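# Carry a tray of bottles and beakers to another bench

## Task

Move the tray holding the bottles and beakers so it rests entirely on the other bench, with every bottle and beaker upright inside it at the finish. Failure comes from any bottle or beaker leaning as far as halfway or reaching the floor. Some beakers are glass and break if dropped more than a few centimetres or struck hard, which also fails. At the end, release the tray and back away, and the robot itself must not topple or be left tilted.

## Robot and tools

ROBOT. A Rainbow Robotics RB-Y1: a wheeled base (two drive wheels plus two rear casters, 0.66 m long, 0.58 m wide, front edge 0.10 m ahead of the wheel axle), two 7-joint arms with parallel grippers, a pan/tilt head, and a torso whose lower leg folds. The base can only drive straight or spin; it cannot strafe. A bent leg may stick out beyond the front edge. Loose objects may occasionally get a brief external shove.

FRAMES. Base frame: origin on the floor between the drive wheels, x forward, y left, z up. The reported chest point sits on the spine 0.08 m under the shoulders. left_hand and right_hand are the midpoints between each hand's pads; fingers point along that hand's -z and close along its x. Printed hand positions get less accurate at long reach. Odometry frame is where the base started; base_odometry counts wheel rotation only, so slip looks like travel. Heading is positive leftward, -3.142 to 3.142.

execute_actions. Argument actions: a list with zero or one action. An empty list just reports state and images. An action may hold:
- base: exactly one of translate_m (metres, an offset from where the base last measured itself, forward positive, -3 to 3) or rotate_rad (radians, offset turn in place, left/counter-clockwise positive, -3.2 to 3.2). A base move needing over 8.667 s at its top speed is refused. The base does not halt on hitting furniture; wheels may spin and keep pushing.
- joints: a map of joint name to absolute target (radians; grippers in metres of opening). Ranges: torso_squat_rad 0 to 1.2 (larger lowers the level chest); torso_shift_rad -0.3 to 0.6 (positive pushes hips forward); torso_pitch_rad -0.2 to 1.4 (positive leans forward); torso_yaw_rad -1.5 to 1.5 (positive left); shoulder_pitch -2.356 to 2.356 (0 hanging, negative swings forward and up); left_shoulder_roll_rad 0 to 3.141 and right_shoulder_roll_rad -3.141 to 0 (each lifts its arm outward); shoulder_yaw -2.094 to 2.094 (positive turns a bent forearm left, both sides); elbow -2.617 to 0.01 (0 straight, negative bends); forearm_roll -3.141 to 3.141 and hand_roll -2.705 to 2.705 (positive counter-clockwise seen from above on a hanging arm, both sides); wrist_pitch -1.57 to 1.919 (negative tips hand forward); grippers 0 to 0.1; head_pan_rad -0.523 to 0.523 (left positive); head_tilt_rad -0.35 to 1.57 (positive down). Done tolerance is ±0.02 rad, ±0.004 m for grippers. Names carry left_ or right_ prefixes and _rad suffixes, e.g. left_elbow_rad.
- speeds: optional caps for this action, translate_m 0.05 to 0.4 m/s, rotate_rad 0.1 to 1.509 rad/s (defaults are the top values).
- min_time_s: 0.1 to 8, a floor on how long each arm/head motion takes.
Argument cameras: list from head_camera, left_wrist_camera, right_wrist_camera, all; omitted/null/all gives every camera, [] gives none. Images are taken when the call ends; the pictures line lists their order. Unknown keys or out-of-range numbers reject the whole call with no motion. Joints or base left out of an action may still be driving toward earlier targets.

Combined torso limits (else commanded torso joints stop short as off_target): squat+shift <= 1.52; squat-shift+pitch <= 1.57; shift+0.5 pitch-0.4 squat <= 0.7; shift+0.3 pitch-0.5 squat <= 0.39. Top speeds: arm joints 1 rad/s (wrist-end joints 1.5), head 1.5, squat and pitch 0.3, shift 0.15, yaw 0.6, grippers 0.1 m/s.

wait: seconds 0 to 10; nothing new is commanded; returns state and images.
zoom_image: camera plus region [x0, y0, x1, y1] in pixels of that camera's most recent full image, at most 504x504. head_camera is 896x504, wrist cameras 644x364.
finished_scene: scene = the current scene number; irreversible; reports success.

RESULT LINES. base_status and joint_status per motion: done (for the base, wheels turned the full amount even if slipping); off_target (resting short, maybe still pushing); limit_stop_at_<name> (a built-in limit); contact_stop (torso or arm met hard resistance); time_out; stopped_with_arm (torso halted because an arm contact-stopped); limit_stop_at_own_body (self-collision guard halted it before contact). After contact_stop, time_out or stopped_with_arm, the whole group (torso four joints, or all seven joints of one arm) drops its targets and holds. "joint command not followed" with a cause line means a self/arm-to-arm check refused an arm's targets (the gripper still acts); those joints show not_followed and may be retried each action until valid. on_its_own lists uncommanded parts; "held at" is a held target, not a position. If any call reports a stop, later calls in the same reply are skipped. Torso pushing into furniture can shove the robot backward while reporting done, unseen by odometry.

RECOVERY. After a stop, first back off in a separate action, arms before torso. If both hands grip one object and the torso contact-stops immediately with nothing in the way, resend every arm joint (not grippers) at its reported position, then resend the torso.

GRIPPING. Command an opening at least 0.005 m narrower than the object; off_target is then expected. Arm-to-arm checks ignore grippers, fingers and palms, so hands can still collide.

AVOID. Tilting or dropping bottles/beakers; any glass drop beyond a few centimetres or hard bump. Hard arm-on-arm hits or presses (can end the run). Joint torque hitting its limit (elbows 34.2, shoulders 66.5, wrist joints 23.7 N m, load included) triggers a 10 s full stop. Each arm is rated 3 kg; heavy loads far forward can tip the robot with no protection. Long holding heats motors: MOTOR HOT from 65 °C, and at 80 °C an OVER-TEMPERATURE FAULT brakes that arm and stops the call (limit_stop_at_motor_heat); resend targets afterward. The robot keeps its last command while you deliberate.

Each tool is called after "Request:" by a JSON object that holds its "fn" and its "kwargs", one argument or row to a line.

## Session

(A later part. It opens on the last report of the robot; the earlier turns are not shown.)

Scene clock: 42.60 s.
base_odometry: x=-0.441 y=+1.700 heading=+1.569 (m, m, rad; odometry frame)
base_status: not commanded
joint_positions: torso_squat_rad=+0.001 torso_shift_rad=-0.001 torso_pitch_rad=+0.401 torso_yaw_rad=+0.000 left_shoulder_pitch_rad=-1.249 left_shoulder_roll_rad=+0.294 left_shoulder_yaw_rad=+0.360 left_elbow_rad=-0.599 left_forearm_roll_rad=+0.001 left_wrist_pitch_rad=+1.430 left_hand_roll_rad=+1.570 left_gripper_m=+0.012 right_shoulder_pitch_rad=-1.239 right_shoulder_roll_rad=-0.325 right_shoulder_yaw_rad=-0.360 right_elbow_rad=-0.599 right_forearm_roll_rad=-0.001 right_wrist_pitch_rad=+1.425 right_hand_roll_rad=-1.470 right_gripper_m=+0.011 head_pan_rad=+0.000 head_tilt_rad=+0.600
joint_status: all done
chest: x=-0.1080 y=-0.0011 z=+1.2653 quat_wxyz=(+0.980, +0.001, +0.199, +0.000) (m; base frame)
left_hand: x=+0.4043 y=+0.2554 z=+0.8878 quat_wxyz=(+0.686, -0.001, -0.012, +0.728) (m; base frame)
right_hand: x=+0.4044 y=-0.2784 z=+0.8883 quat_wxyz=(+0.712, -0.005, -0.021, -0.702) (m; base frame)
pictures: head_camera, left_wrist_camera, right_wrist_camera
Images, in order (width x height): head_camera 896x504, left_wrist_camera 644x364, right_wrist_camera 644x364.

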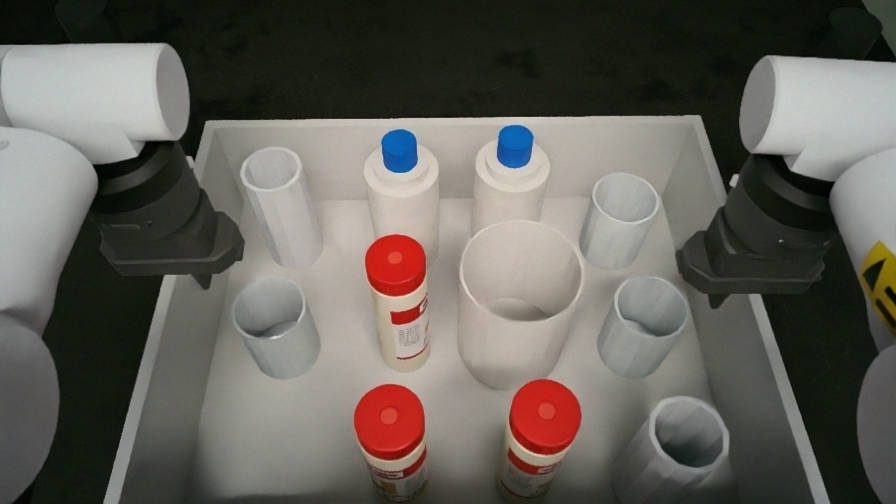

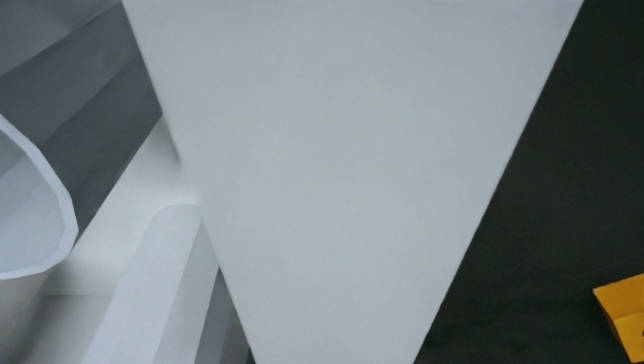

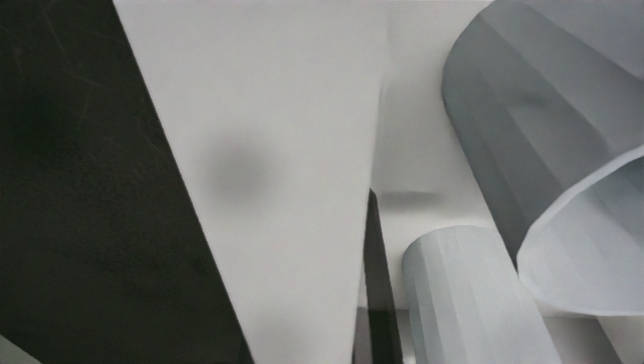

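Request:
{"fn": "execute_actions", "kwargs": {
  "actions": [
    {"joints":{"torso_pitch_rad":0.34,"left_wrist_pitch_rad":1.49,"right_wrist_pitch_rad":1.485},"min_time_s":2}
  ],
  "cameras": []
}}

Request:
{"fn": "execute_actions", "kwargs": {
  "actions": [
    {"base":{"translate_m":-0.7},"joints":{"head_tilt_rad":0.3},"speeds":{"translate_m":0.2}}
  ],
  "cameras": ["head_camera"]
}}

Scene clock: 45.70 s.
base_odometry: x=-0.441 y=+1.700 heading=+1.569 (m, m, rad; odometry frame)
base_status: not commanded
joint_positions: torso_squat_rad=+0.001 torso_shift_rad=-0.001 torso_pitch_rad=+0.341 torso_yaw_rad=+0.000 left_shoulder_pitch_rad=-1.249 left_shoulder_roll_rad=+0.295 left_shoulder_yaw_rad=+0.360 left_elbow_rad=-0.599 left_forearm_roll_rad=+0.001 left_wrist_pitch_rad=+1.490 left_hand_roll_rad=+1.570 left_gripper_m=+0.012 right_shoulder_pitch_rad=-1.239 right_shoulder_roll_rad=-0.326 right_shoulder_yaw_rad=-0.360 right_elbow_rad=-0.599 right_forearm_roll_rad=-0.001 right_wrist_pitch_rad=+1.485 right_hand_roll_rad=-1.470 right_gripper_m=+0.011 head_pan_rad=+0.000 head_tilt_rad=+0.600
joint_status: all done
chest: x=-0.1253 y=-0.0011 z=+1.2721 quat_wxyz=(+0.985, +0.001, +0.170, +0.000) (m; base frame)
left_hand: x=+0.3948 y=+0.2553 z=+0.9253 quat_wxyz=(+0.685, -0.001, -0.011, +0.728) (m; base frame)
right_hand: x=+0.3949 y=-0.2779 z=+0.9257 quat_wxyz=(+0.711, -0.003, -0.019, -0.703) (m; base frame)
pictures: none
No camera images: the call's "cameras" was empty. Leave "cameras" out to get every camera's image.

Scene clock: 50.00 s.
base_odometry: x=-0.442 y=+1.000 heading=+1.569 (m, m, rad; odometry frame)
base_status: done
joint_positions: torso_squat_rad=+0.001 torso_shift_rad=-0.001 torso_pitch_rad=+0.341 torso_yaw_rad=+0.000 left_shoulder_pitch_rad=-1.249 left_shoulder_roll_rad=+0.295 left_shoulder_yaw_rad=+0.360 left_elbow_rad=-0.599 left_forearm_roll_rad=+0.001 left_wrist_pitch_rad=+1.490 left_hand_roll_rad=+1.570 left_gripper_m=+0.012 right_shoulder_pitch_rad=-1.239 right_shoulder_roll_rad=-0.326 right_shoulder_yaw_rad=-0.360 right_elbow_rad=-0.599 right_forearm_roll_rad=-0.001 right_wrist_pitch_rad=+1.485 right_hand_roll_rad=-1.470 right_gripper_m=+0.011 head_pan_rad=+0.000 head_tilt_rad=+0.300
joint_status: all done
chest: x=-0.1253 y=-0.0011 z=+1.2721 quat_wxyz=(+0.985, +0.001, +0.170, +0.000) (m; base frame)
left_hand: x=+0.3947 y=+0.2553 z=+0.9252 quat_wxyz=(+0.685, -0.001, -0.011, +0.728) (m; base frame)
right_hand: x=+0.3947 y=-0.2780 z=+0.9257 quat_wxyz=(+0.711, -0.003, -0.019, -0.703) (m; base frame)
pictures: head_camera
Images, in order (width x height): head_camera 896x504.

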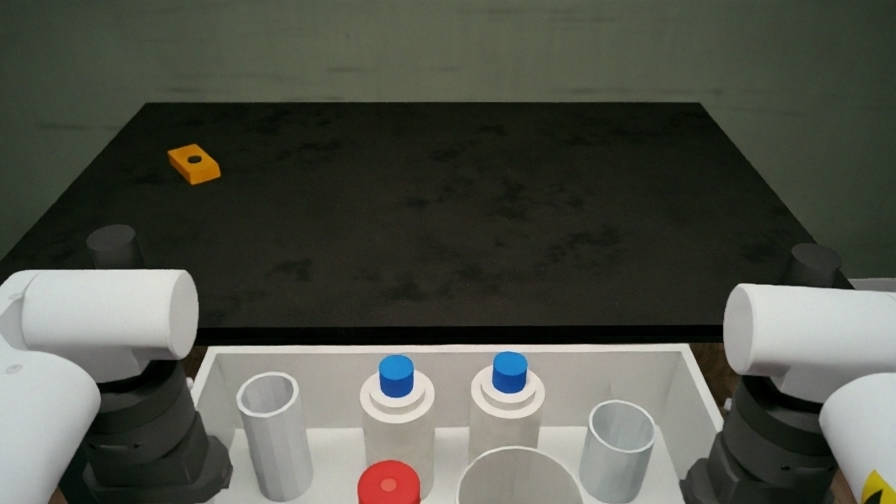

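Request:
{"fn": "execute_actions", "kwargs": {
  "actions": [
    {"base":{"rotate_rad":3.142},"speeds":{"rotate_rad":0.5},"joints":{"head_tilt_rad":0.1}}
  ],
  "cameras": []
}}

Request:
{"fn": "execute_actions", "kwargs": {
  "actions": [
    {"base":{"translate_m":2.0},"speeds":{"translate_m":0.3}}
  ],
  "cameras": ["head_camera"]
}}

Scene clock: 58.00 s.
base_odometry: x=-0.442 y=+1.000 heading=-1.573 (m, m, rad; odometry frame)
base_status: done
joint_positions: torso_squat_rad=+0.001 torso_shift_rad=-0.001 torso_pitch_rad=+0.341 torso_yaw_rad=+0.000 left_shoulder_pitch_rad=-1.249 left_shoulder_roll_rad=+0.295 left_shoulder_yaw_rad=+0.360 left_elbow_rad=-0.599 left_forearm_roll_rad=+0.001 left_wrist_pitch_rad=+1.490 left_hand_roll_rad=+1.570 left_gripper_m=+0.012 right_shoulder_pitch_rad=-1.239 right_shoulder_roll_rad=-0.326 right_shoulder_yaw_rad=-0.360 right_elbow_rad=-0.599 right_forearm_roll_rad=-0.001 right_wrist_pitch_rad=+1.485 right_hand_roll_rad=-1.470 right_gripper_m=+0.011 head_pan_rad=+0.000 head_tilt_rad=+0.100
joint_status: all done
chest: x=-0.1253 y=-0.0011 z=+1.2721 quat_wxyz=(+0.985, +0.001, +0.170, +0.000) (m; base frame)
left_hand: x=+0.3947 y=+0.2553 z=+0.9252 quat_wxyz=(+0.685, -0.001, -0.011, +0.728) (m; base frame)
right_hand: x=+0.3948 y=-0.2780 z=+0.9256 quat_wxyz=(+0.711, -0.003, -0.019, -0.703) (m; base frame)
pictures: none
No camera images: the call's "cameras" was empty. Leave "cameras" out to get every camera's image.

Scene clock: 65.80 s.
base_odometry: x=-0.445 y=-1.000 heading=-1.573 (m, m, rad; odometry frame)
base_status: done
joint_positions: torso_squat_rad=+0.001 torso_shift_rad=-0.001 torso_pitch_rad=+0.341 torso_yaw_rad=+0.000 left_shoulder_pitch_rad=-1.249 left_shoulder_roll_rad=+0.295 left_shoulder_yaw_rad=+0.360 left_elbow_rad=-0.599 left_forearm_roll_rad=+0.001 left_wrist_pitch_rad=+1.490 left_hand_roll_rad=+1.570 left_gripper_m=+0.012 right_shoulder_pitch_rad=-1.239 right_shoulder_roll_rad=-0.326 right_shoulder_yaw_rad=-0.360 right_elbow_rad=-0.599 right_forearm_roll_rad=-0.001 right_wrist_pitch_rad=+1.485 right_hand_roll_rad=-1.470 right_gripper_m=+0.011 head_pan_rad=+0.000 head_tilt_rad=+0.100
joint_status: not commanded
chest: x=-0.1252 y=-0.0011 z=+1.2721 quat_wxyz=(+0.985, +0.001, +0.170, +0.000) (m; base frame)
left_hand: x=+0.3948 y=+0.2553 z=+0.9251 quat_wxyz=(+0.685, -0.001, -0.011, +0.728) (m; base frame)
right_hand: x=+0.3949 y=-0.2780 z=+0.9256 quat_wxyz=(+0.711, -0.003, -0.019, -0.703) (m; base frame)
pictures: head_camera
Images, in order (width x height): head_camera 896x504.

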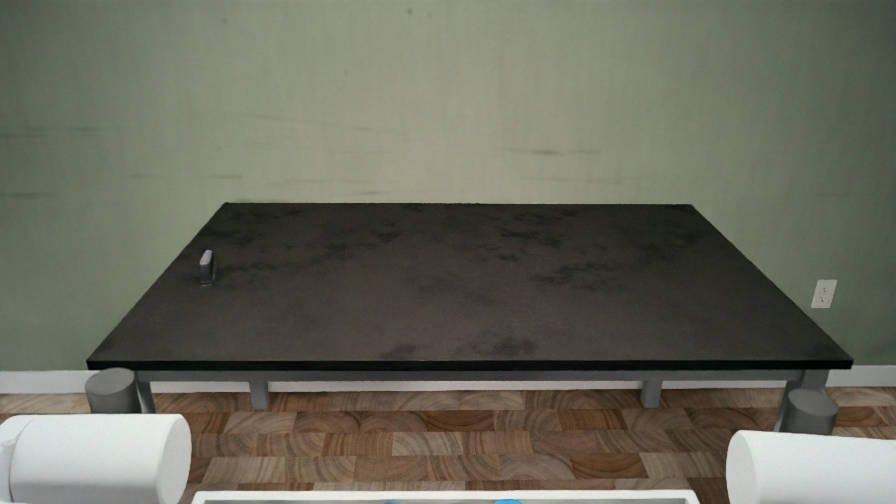

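Request:
{"fn": "execute_actions", "kwargs": {
  "actions": [
    {"base":{"translate_m":0.5},"speeds":{"translate_m":0.2},"joints":{"head_tilt_rad":0.3}}
  ]
}}

Scene clock: 69.40 s.
base_odometry: x=-0.446 y=-1.500 heading=-1.572 (m, m, rad; odometry frame)
base_status: done
joint_positions: torso_squat_rad=+0.001 torso_shift_rad=-0.001 torso_pitch_rad=+0.341 torso_yaw_rad=+0.000 left_shoulder_pitch_rad=-1.249 left_shoulder_roll_rad=+0.295 left_shoulder_yaw_rad=+0.360 left_elbow_rad=-0.599 left_forearm_roll_rad=+0.001 left_wrist_pitch_rad=+1.490 left_hand_roll_rad=+1.570 left_gripper_m=+0.012 right_shoulder_pitch_rad=-1.239 right_shoulder_roll_rad=-0.326 right_shoulder_yaw_rad=-0.360 right_elbow_rad=-0.599 right_forearm_roll_rad=-0.001 right_wrist_pitch_rad=+1.485 right_hand_roll_rad=-1.470 right_gripper_m=+0.011 head_pan_rad=+0.000 head_tilt_rad=+0.300
joint_status: all done
chest: x=-0.1252 y=-0.0011 z=+1.2721 quat_wxyz=(+0.985, +0.001, +0.170, +0.000) (m; base frame)
left_hand: x=+0.3948 y=+0.2553 z=+0.9251 quat_wxyz=(+0.685, -0.001, -0.011, +0.728) (m; base frame)
right_hand: x=+0.3949 y=-0.2780 z=+0.9255 quat_wxyz=(+0.711, -0.003, -0.019, -0.703) (m; base frame)
pictures: head_camera, left_wrist_camera, right_wrist_camera
Images, in order (width x height): head_camera 896x504, left_wrist_camera 644x364, right_wrist_camera 644x364.

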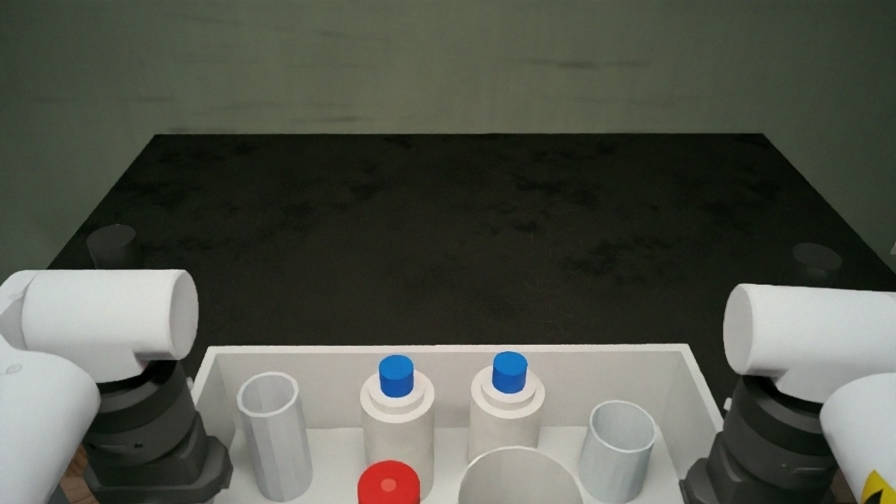

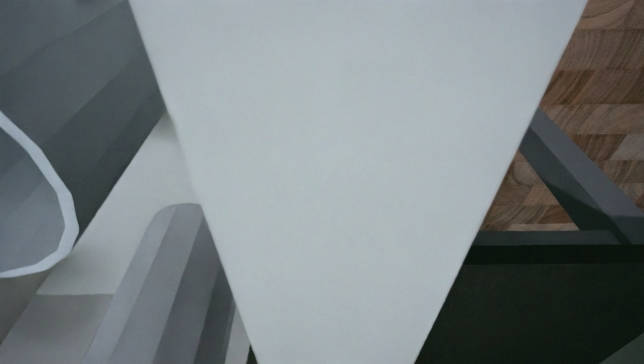

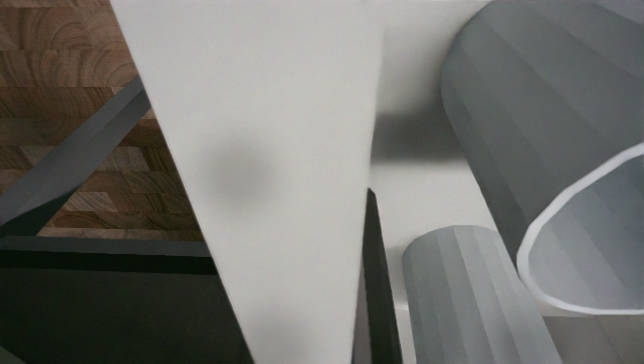

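Request:
{"fn": "execute_actions", "kwargs": {
  "actions": [
    {"base":{"translate_m":0.53},"speeds":{"translate_m":0.2},"joints":{"head_tilt_rad":0.8}}
  ],
  "cameras": []
}}

Request:
{"fn": "execute_actions", "kwargs": {
  "actions": [
    {"joints":{"torso_pitch_rad":0.42,"left_wrist_pitch_rad":1.41,"right_wrist_pitch_rad":1.405},"min_time_s":2}
  ]
}}

Scene clock: 73.10 s.
base_odometry: x=-0.447 y=-2.030 heading=-1.572 (m, m, rad; odometry frame)
base_status: done
joint_positions: torso_squat_rad=+0.001 torso_shift_rad=-0.001 torso_pitch_rad=+0.342 torso_yaw_rad=+0.000 left_shoulder_pitch_rad=-1.249 left_shoulder_roll_rad=+0.295 left_shoulder_yaw_rad=+0.360 left_elbow_rad=-0.599 left_forearm_roll_rad=+0.001 left_wrist_pitch_rad=+1.490 left_hand_roll_rad=+1.570 left_gripper_m=+0.012 right_shoulder_pitch_rad=-1.239 right_shoulder_roll_rad=-0.326 right_shoulder_yaw_rad=-0.360 right_elbow_rad=-0.599 right_forearm_roll_rad=-0.001 right_wrist_pitch_rad=+1.485 right_hand_roll_rad=-1.470 right_gripper_m=+0.011 head_pan_rad=+0.000 head_tilt_rad=+0.800
joint_status: all done
chest: x=-0.1251 y=-0.0011 z=+1.2721 quat_wxyz=(+0.985, +0.001, +0.170, +0.000) (m; base frame)
left_hand: x=+0.3948 y=+0.2553 z=+0.9251 quat_wxyz=(+0.685, -0.001, -0.011, +0.728) (m; base frame)
right_hand: x=+0.3949 y=-0.2780 z=+0.9255 quat_wxyz=(+0.711, -0.003, -0.019, -0.703) (m; base frame)
pictures: none
No camera images: the call's "cameras" was empty. Leave "cameras" out to get every camera's image.

Scene clock: 75.37 s.
base_odometry: x=-0.447 y=-2.030 heading=-1.572 (m, m, rad; odometry frame)
base_status: not commanded
joint_positions: torso_squat_rad=+0.001 torso_shift_rad=-0.001 torso_pitch_rad=+0.421 torso_yaw_rad=+0.000 left_shoulder_pitch_rad=-1.249 left_shoulder_roll_rad=+0.294 left_shoulder_yaw_rad=+0.360 left_elbow_rad=-0.599 left_forearm_roll_rad=+0.001 left_wrist_pitch_rad=+1.410 left_hand_roll_rad=+1.570 left_gripper_m=+0.012 right_shoulder_pitch_rad=-1.239 right_shoulder_roll_rad=-0.325 right_shoulder_yaw_rad=-0.360 right_elbow_rad=-0.599 right_forearm_roll_rad=-0.001 right_wrist_pitch_rad=+1.405 right_hand_roll_rad=-1.470 right_gripper_m=+0.011 head_pan_rad=+0.000 head_tilt_rad=+0.800
joint_status: all done
chest: x=-0.1023 y=-0.0011 z=+1.2629 quat_wxyz=(+0.978, +0.001, +0.209, +0.000) (m; base frame)
left_hand: x=+0.4068 y=+0.2558 z=+0.8752 quat_wxyz=(+0.686, +0.000, -0.012, +0.728) (m; base frame)
right_hand: x=+0.4070 y=-0.2785 z=+0.8758 quat_wxyz=(+0.712, -0.005, -0.021, -0.701) (m; base frame)
pictures: head_camera, left_wrist_camera, right_wrist_camera
Images, in order (width x height): head_camera 896x504, left_wrist_camera 644x364, right_wrist_camera 644x364.

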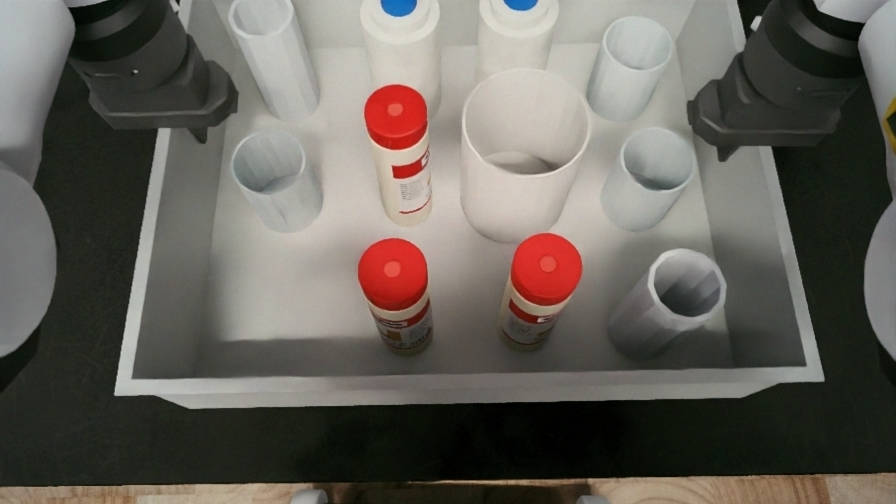

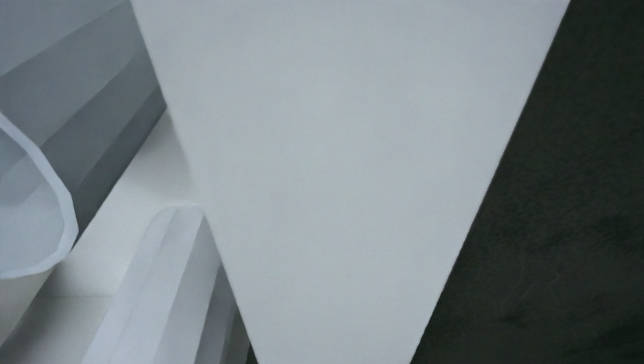

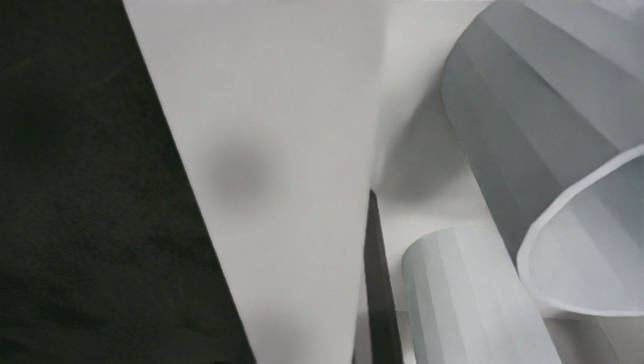

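Good margin. Lower slowly.

Request:
{"fn": "execute_actions", "kwargs": {
  "actions": [
    {"joints":{"torso_pitch_rad":0.45,"left_wrist_pitch_rad":1.383,"right_wrist_pitch_rad":1.378},"min_time_s":1}
  ],
  "cameras": []
}}

Request:
{"fn": "execute_actions", "kwargs": {
  "actions": [
    {"joints":{"torso_pitch_rad":0.48,"left_wrist_pitch_rad":1.355,"right_wrist_pitch_rad":1.35},"min_time_s":1}
  ],
  "cameras": []
}}

Request:
{"fn": "execute_actions", "kwargs": {
  "actions": [
    {"joints":{"torso_pitch_rad":0.51,"left_wrist_pitch_rad":1.325,"right_wrist_pitch_rad":1.32},"min_time_s":1}
  ],
  "cameras": []
}}

Scene clock: 76.93 s.
base_odometry: x=-0.447 y=-2.030 heading=-1.572 (m, m, rad; odometry frame)
base_status: not commanded
joint_positions: torso_squat_rad=+0.001 torso_shift_rad=-0.003 torso_pitch_rad=+0.447 torso_yaw_rad=+0.000 left_shoulder_pitch_rad=-1.252 left_shoulder_roll_rad=+0.294 left_shoulder_yaw_rad=+0.360 left_elbow_rad=-0.600 left_forearm_roll_rad=+0.002 left_wrist_pitch_rad=+1.384 left_hand_roll_rad=+1.570 left_gripper_m=+0.013 right_shoulder_pitch_rad=-1.246 right_shoulder_roll_rad=-0.327 right_shoulder_yaw_rad=-0.360 right_elbow_rad=-0.602 right_forearm_roll_rad=-0.001 right_wrist_pitch_rad=+1.379 right_hand_roll_rad=-1.470 right_gripper_m=+0.011 head_pan_rad=+0.000 head_tilt_rad=+0.800
joint_status: all done
chest: x=-0.0965 y=-0.0008 z=+1.2596 quat_wxyz=(+0.975, +0.001, +0.221, +0.000) (m; base frame)
left_hand: x=+0.4107 y=+0.2557 z=+0.8610 quat_wxyz=(+0.686, -0.002, -0.014, +0.727) (m; base frame)
right_hand: x=+0.4128 y=-0.2789 z=+0.8638 quat_wxyz=(+0.713, -0.003, -0.026, -0.701) (m; base frame)
pictures: none
No camera images: the call's "cameras" was empty. Leave "cameras" out to get every camera's image.

Scene clock: 78.23 s.
base_odometry: x=-0.447 y=-2.030 heading=-1.572 (m, m, rad; odometry frame)
base_status: not commanded
joint_positions: torso_squat_rad=+0.002 torso_shift_rad=-0.007 torso_pitch_rad=+0.447 torso_yaw_rad=+0.000 left_shoulder_pitch_rad=-1.253 left_shoulder_roll_rad=+0.294 left_shoulder_yaw_rad=+0.360 left_elbow_rad=-0.600 left_forearm_roll_rad=+0.002 left_wrist_pitch_rad=+1.356 left_hand_roll_rad=+1.570 left_gripper_m=+0.013 right_shoulder_pitch_rad=-1.246 right_shoulder_roll_rad=-0.326 right_shoulder_yaw_rad=-0.360 right_elbow_rad=-0.602 right_forearm_roll_rad=-0.002 right_wrist_pitch_rad=+1.352 right_hand_roll_rad=-1.470 right_gripper_m=+0.011 head_pan_rad=+0.000 head_tilt_rad=+0.800
joint_status: torso_pitch_rad contact_stop (moved +0.000 of +0.033); the others done
on_its_own: torso_pitch_rad is held at +0.450, not at your +0.480, since a contact_stop
chest: x=-0.0990 y=-0.0008 z=+1.2595 quat_wxyz=(+0.975, +0.001, +0.222, +0.000) (m; base frame)
left_hand: x=+0.4148 y=+0.2556 z=+0.8613 quat_wxyz=(+0.686, -0.012, -0.024, +0.727) (m; base frame)
right_hand: x=+0.4169 y=-0.2792 z=+0.8643 quat_wxyz=(+0.713, +0.006, -0.036, -0.700) (m; base frame)
pictures: none
No camera images: the call's "cameras" was empty. Leave "cameras" out to get every camera's image.

not run: a stop came earlier in this reply.

Request:
{"fn": "execute_actions", "kwargs": {
  "actions": [
    {"joints":{"left_gripper_m":0.04,"right_gripper_m":0.04,"torso_pitch_rad":0.44,"left_wrist_pitch_rad":1.38,"right_wrist_pitch_rad":1.38}}
  ],
  "cameras": []
}}

Request:
{"fn": "execute_actions", "kwargs": {
  "actions": [
    {"joints":{"torso_pitch_rad":0.24,"left_wrist_pitch_rad":1.56,"right_wrist_pitch_rad":1.56,"head_tilt_rad":0.6},"min_time_s":1.5}
  ],
  "cameras": []
}}

Request:
{"fn": "execute_actions", "kwargs": {
  "actions": [
    {"base":{"translate_m":-0.6}}
  ],
  "cameras": ["head_camera"]
}}

Scene clock: 79.47 s.
base_odometry: x=-0.447 y=-2.030 heading=-1.572 (m, m, rad; odometry frame)
base_status: not commanded
joint_positions: torso_squat_rad=+0.002 torso_shift_rad=-0.005 torso_pitch_rad=+0.440 torso_yaw_rad=+0.000 left_shoulder_pitch_rad=-1.251 left_shoulder_roll_rad=+0.297 left_shoulder_yaw_rad=+0.360 left_elbow_rad=-0.600 left_forearm_roll_rad=+0.000 left_wrist_pitch_rad=+1.380 left_hand_roll_rad=+1.570 left_gripper_m=+0.040 right_shoulder_pitch_rad=-1.241 right_shoulder_roll_rad=-0.328 right_shoulder_yaw_rad=-0.360 right_elbow_rad=-0.601 right_forearm_roll_rad=+0.000 right_wrist_pitch_rad=+1.380 right_hand_roll_rad=-1.470 right_gripper_m=+0.040 head_pan_rad=+0.000 head_tilt_rad=+0.800
joint_status: all done
chest: x=-0.1001 y=-0.0010 z=+1.2605 quat_wxyz=(+0.976, +0.001, +0.218, +0.000) (m; base frame)
left_hand: x=+0.4102 y=+0.2578 z=+0.8650 quat_wxyz=(+0.685, -0.004, -0.019, +0.728) (m; base frame)
right_hand: x=+0.4093 y=-0.2811 z=+0.8661 quat_wxyz=(+0.712, -0.004, -0.027, -0.702) (m; base frame)
pictures: none
No camera images: the call's "cameras" was empty. Leave "cameras" out to get every camera's image.

Scene clock: 81.27 s.
base_odometry: x=-0.447 y=-2.030 heading=-1.572 (m, m, rad; odometry frame)
base_status: not commanded
joint_positions: torso_squat_rad=+0.002 torso_shift_rad=-0.005 torso_pitch_rad=+0.240 torso_yaw_rad=+0.000 left_shoulder_pitch_rad=-1.250 left_shoulder_roll_rad=+0.297 left_shoulder_yaw_rad=+0.360 left_elbow_rad=-0.600 left_forearm_roll_rad=+0.000 left_wrist_pitch_rad=+1.560 left_hand_roll_rad=+1.570 left_gripper_m=+0.040 right_shoulder_pitch_rad=-1.240 right_shoulder_roll_rad=-0.328 right_shoulder_yaw_rad=-0.360 right_elbow_rad=-0.600 right_forearm_roll_rad=+0.000 right_wrist_pitch_rad=+1.560 right_hand_roll_rad=-1.470 right_gripper_m=+0.040 head_pan_rad=+0.000 head_tilt_rad=+0.600
joint_status: all done
chest: x=-0.1582 y=-0.0010 z=+1.2811 quat_wxyz=(+0.993, +0.001, +0.120, +0.000) (m; base frame)
left_hand: x=+0.3795 y=+0.2552 z=+0.9888 quat_wxyz=(+0.684, -0.015, -0.022, +0.729) (m; base frame)
right_hand: x=+0.3781 y=-0.2777 z=+0.9891 quat_wxyz=(+0.710, +0.009, -0.028, -0.704) (m; base frame)
pictures: none
No camera images: the call's "cameras" was empty. Leave "cameras" out to get every camera's image.

Scene clock: 84.37 s.
base_odometry: x=-0.446 y=-1.430 heading=-1.571 (m, m, rad; odometry frame)
base_status: done
joint_positions: torso_squat_rad=+0.002 torso_shift_rad=-0.005 torso_pitch_rad=+0.240 torso_yaw_rad=+0.000 left_shoulder_pitch_rad=-1.250 left_shoulder_roll_rad=+0.297 left_shoulder_yaw_rad=+0.360 left_elbow_rad=-0.600 left_forearm_roll_rad=+0.000 left_wrist_pitch_rad=+1.560 left_hand_roll_rad=+1.570 left_gripper_m=+0.040 right_shoulder_pitch_rad=-1.240 right_shoulder_roll_rad=-0.328 right_shoulder_yaw_rad=-0.360 right_elbow_rad=-0.600 right_forearm_roll_rad=+0.000 right_wrist_pitch_rad=+1.560 right_hand_roll_rad=-1.470 right_gripper_m=+0.040 head_pan_rad=+0.000 head_tilt_rad=+0.600
joint_status: not commanded
chest: x=-0.1581 y=-0.0010 z=+1.2811 quat_wxyz=(+0.993, +0.001, +0.120, +0.000) (m; base frame)
left_hand: x=+0.3794 y=+0.2552 z=+0.9887 quat_wxyz=(+0.684, -0.015, -0.022, +0.729) (m; base frame)
right_hand: x=+0.3781 y=-0.2778 z=+0.9889 quat_wxyz=(+0.710, +0.009, -0.028, -0.704) (m; base frame)
pictures: head_camera
Images, in order (width x height): head_camera 896x504.

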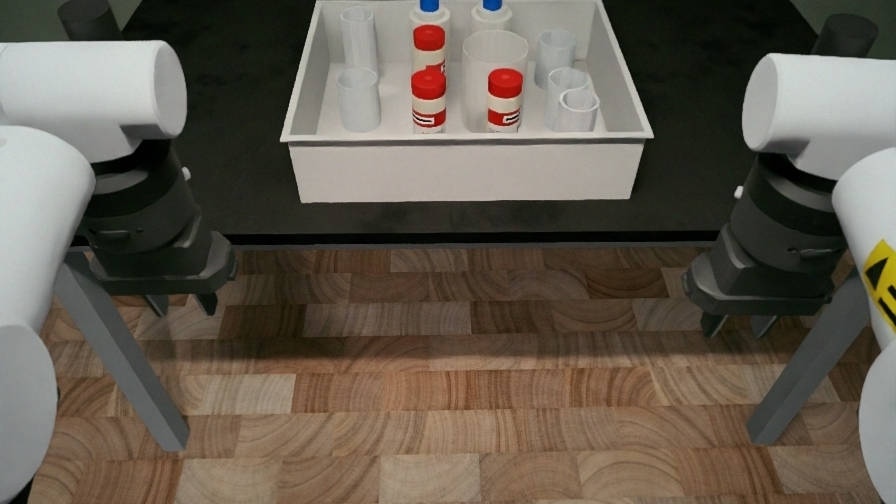

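Request:
{"fn": "finished_scene", "kwargs": {
  "scene": 1
}}

The scene is finished: the task was done.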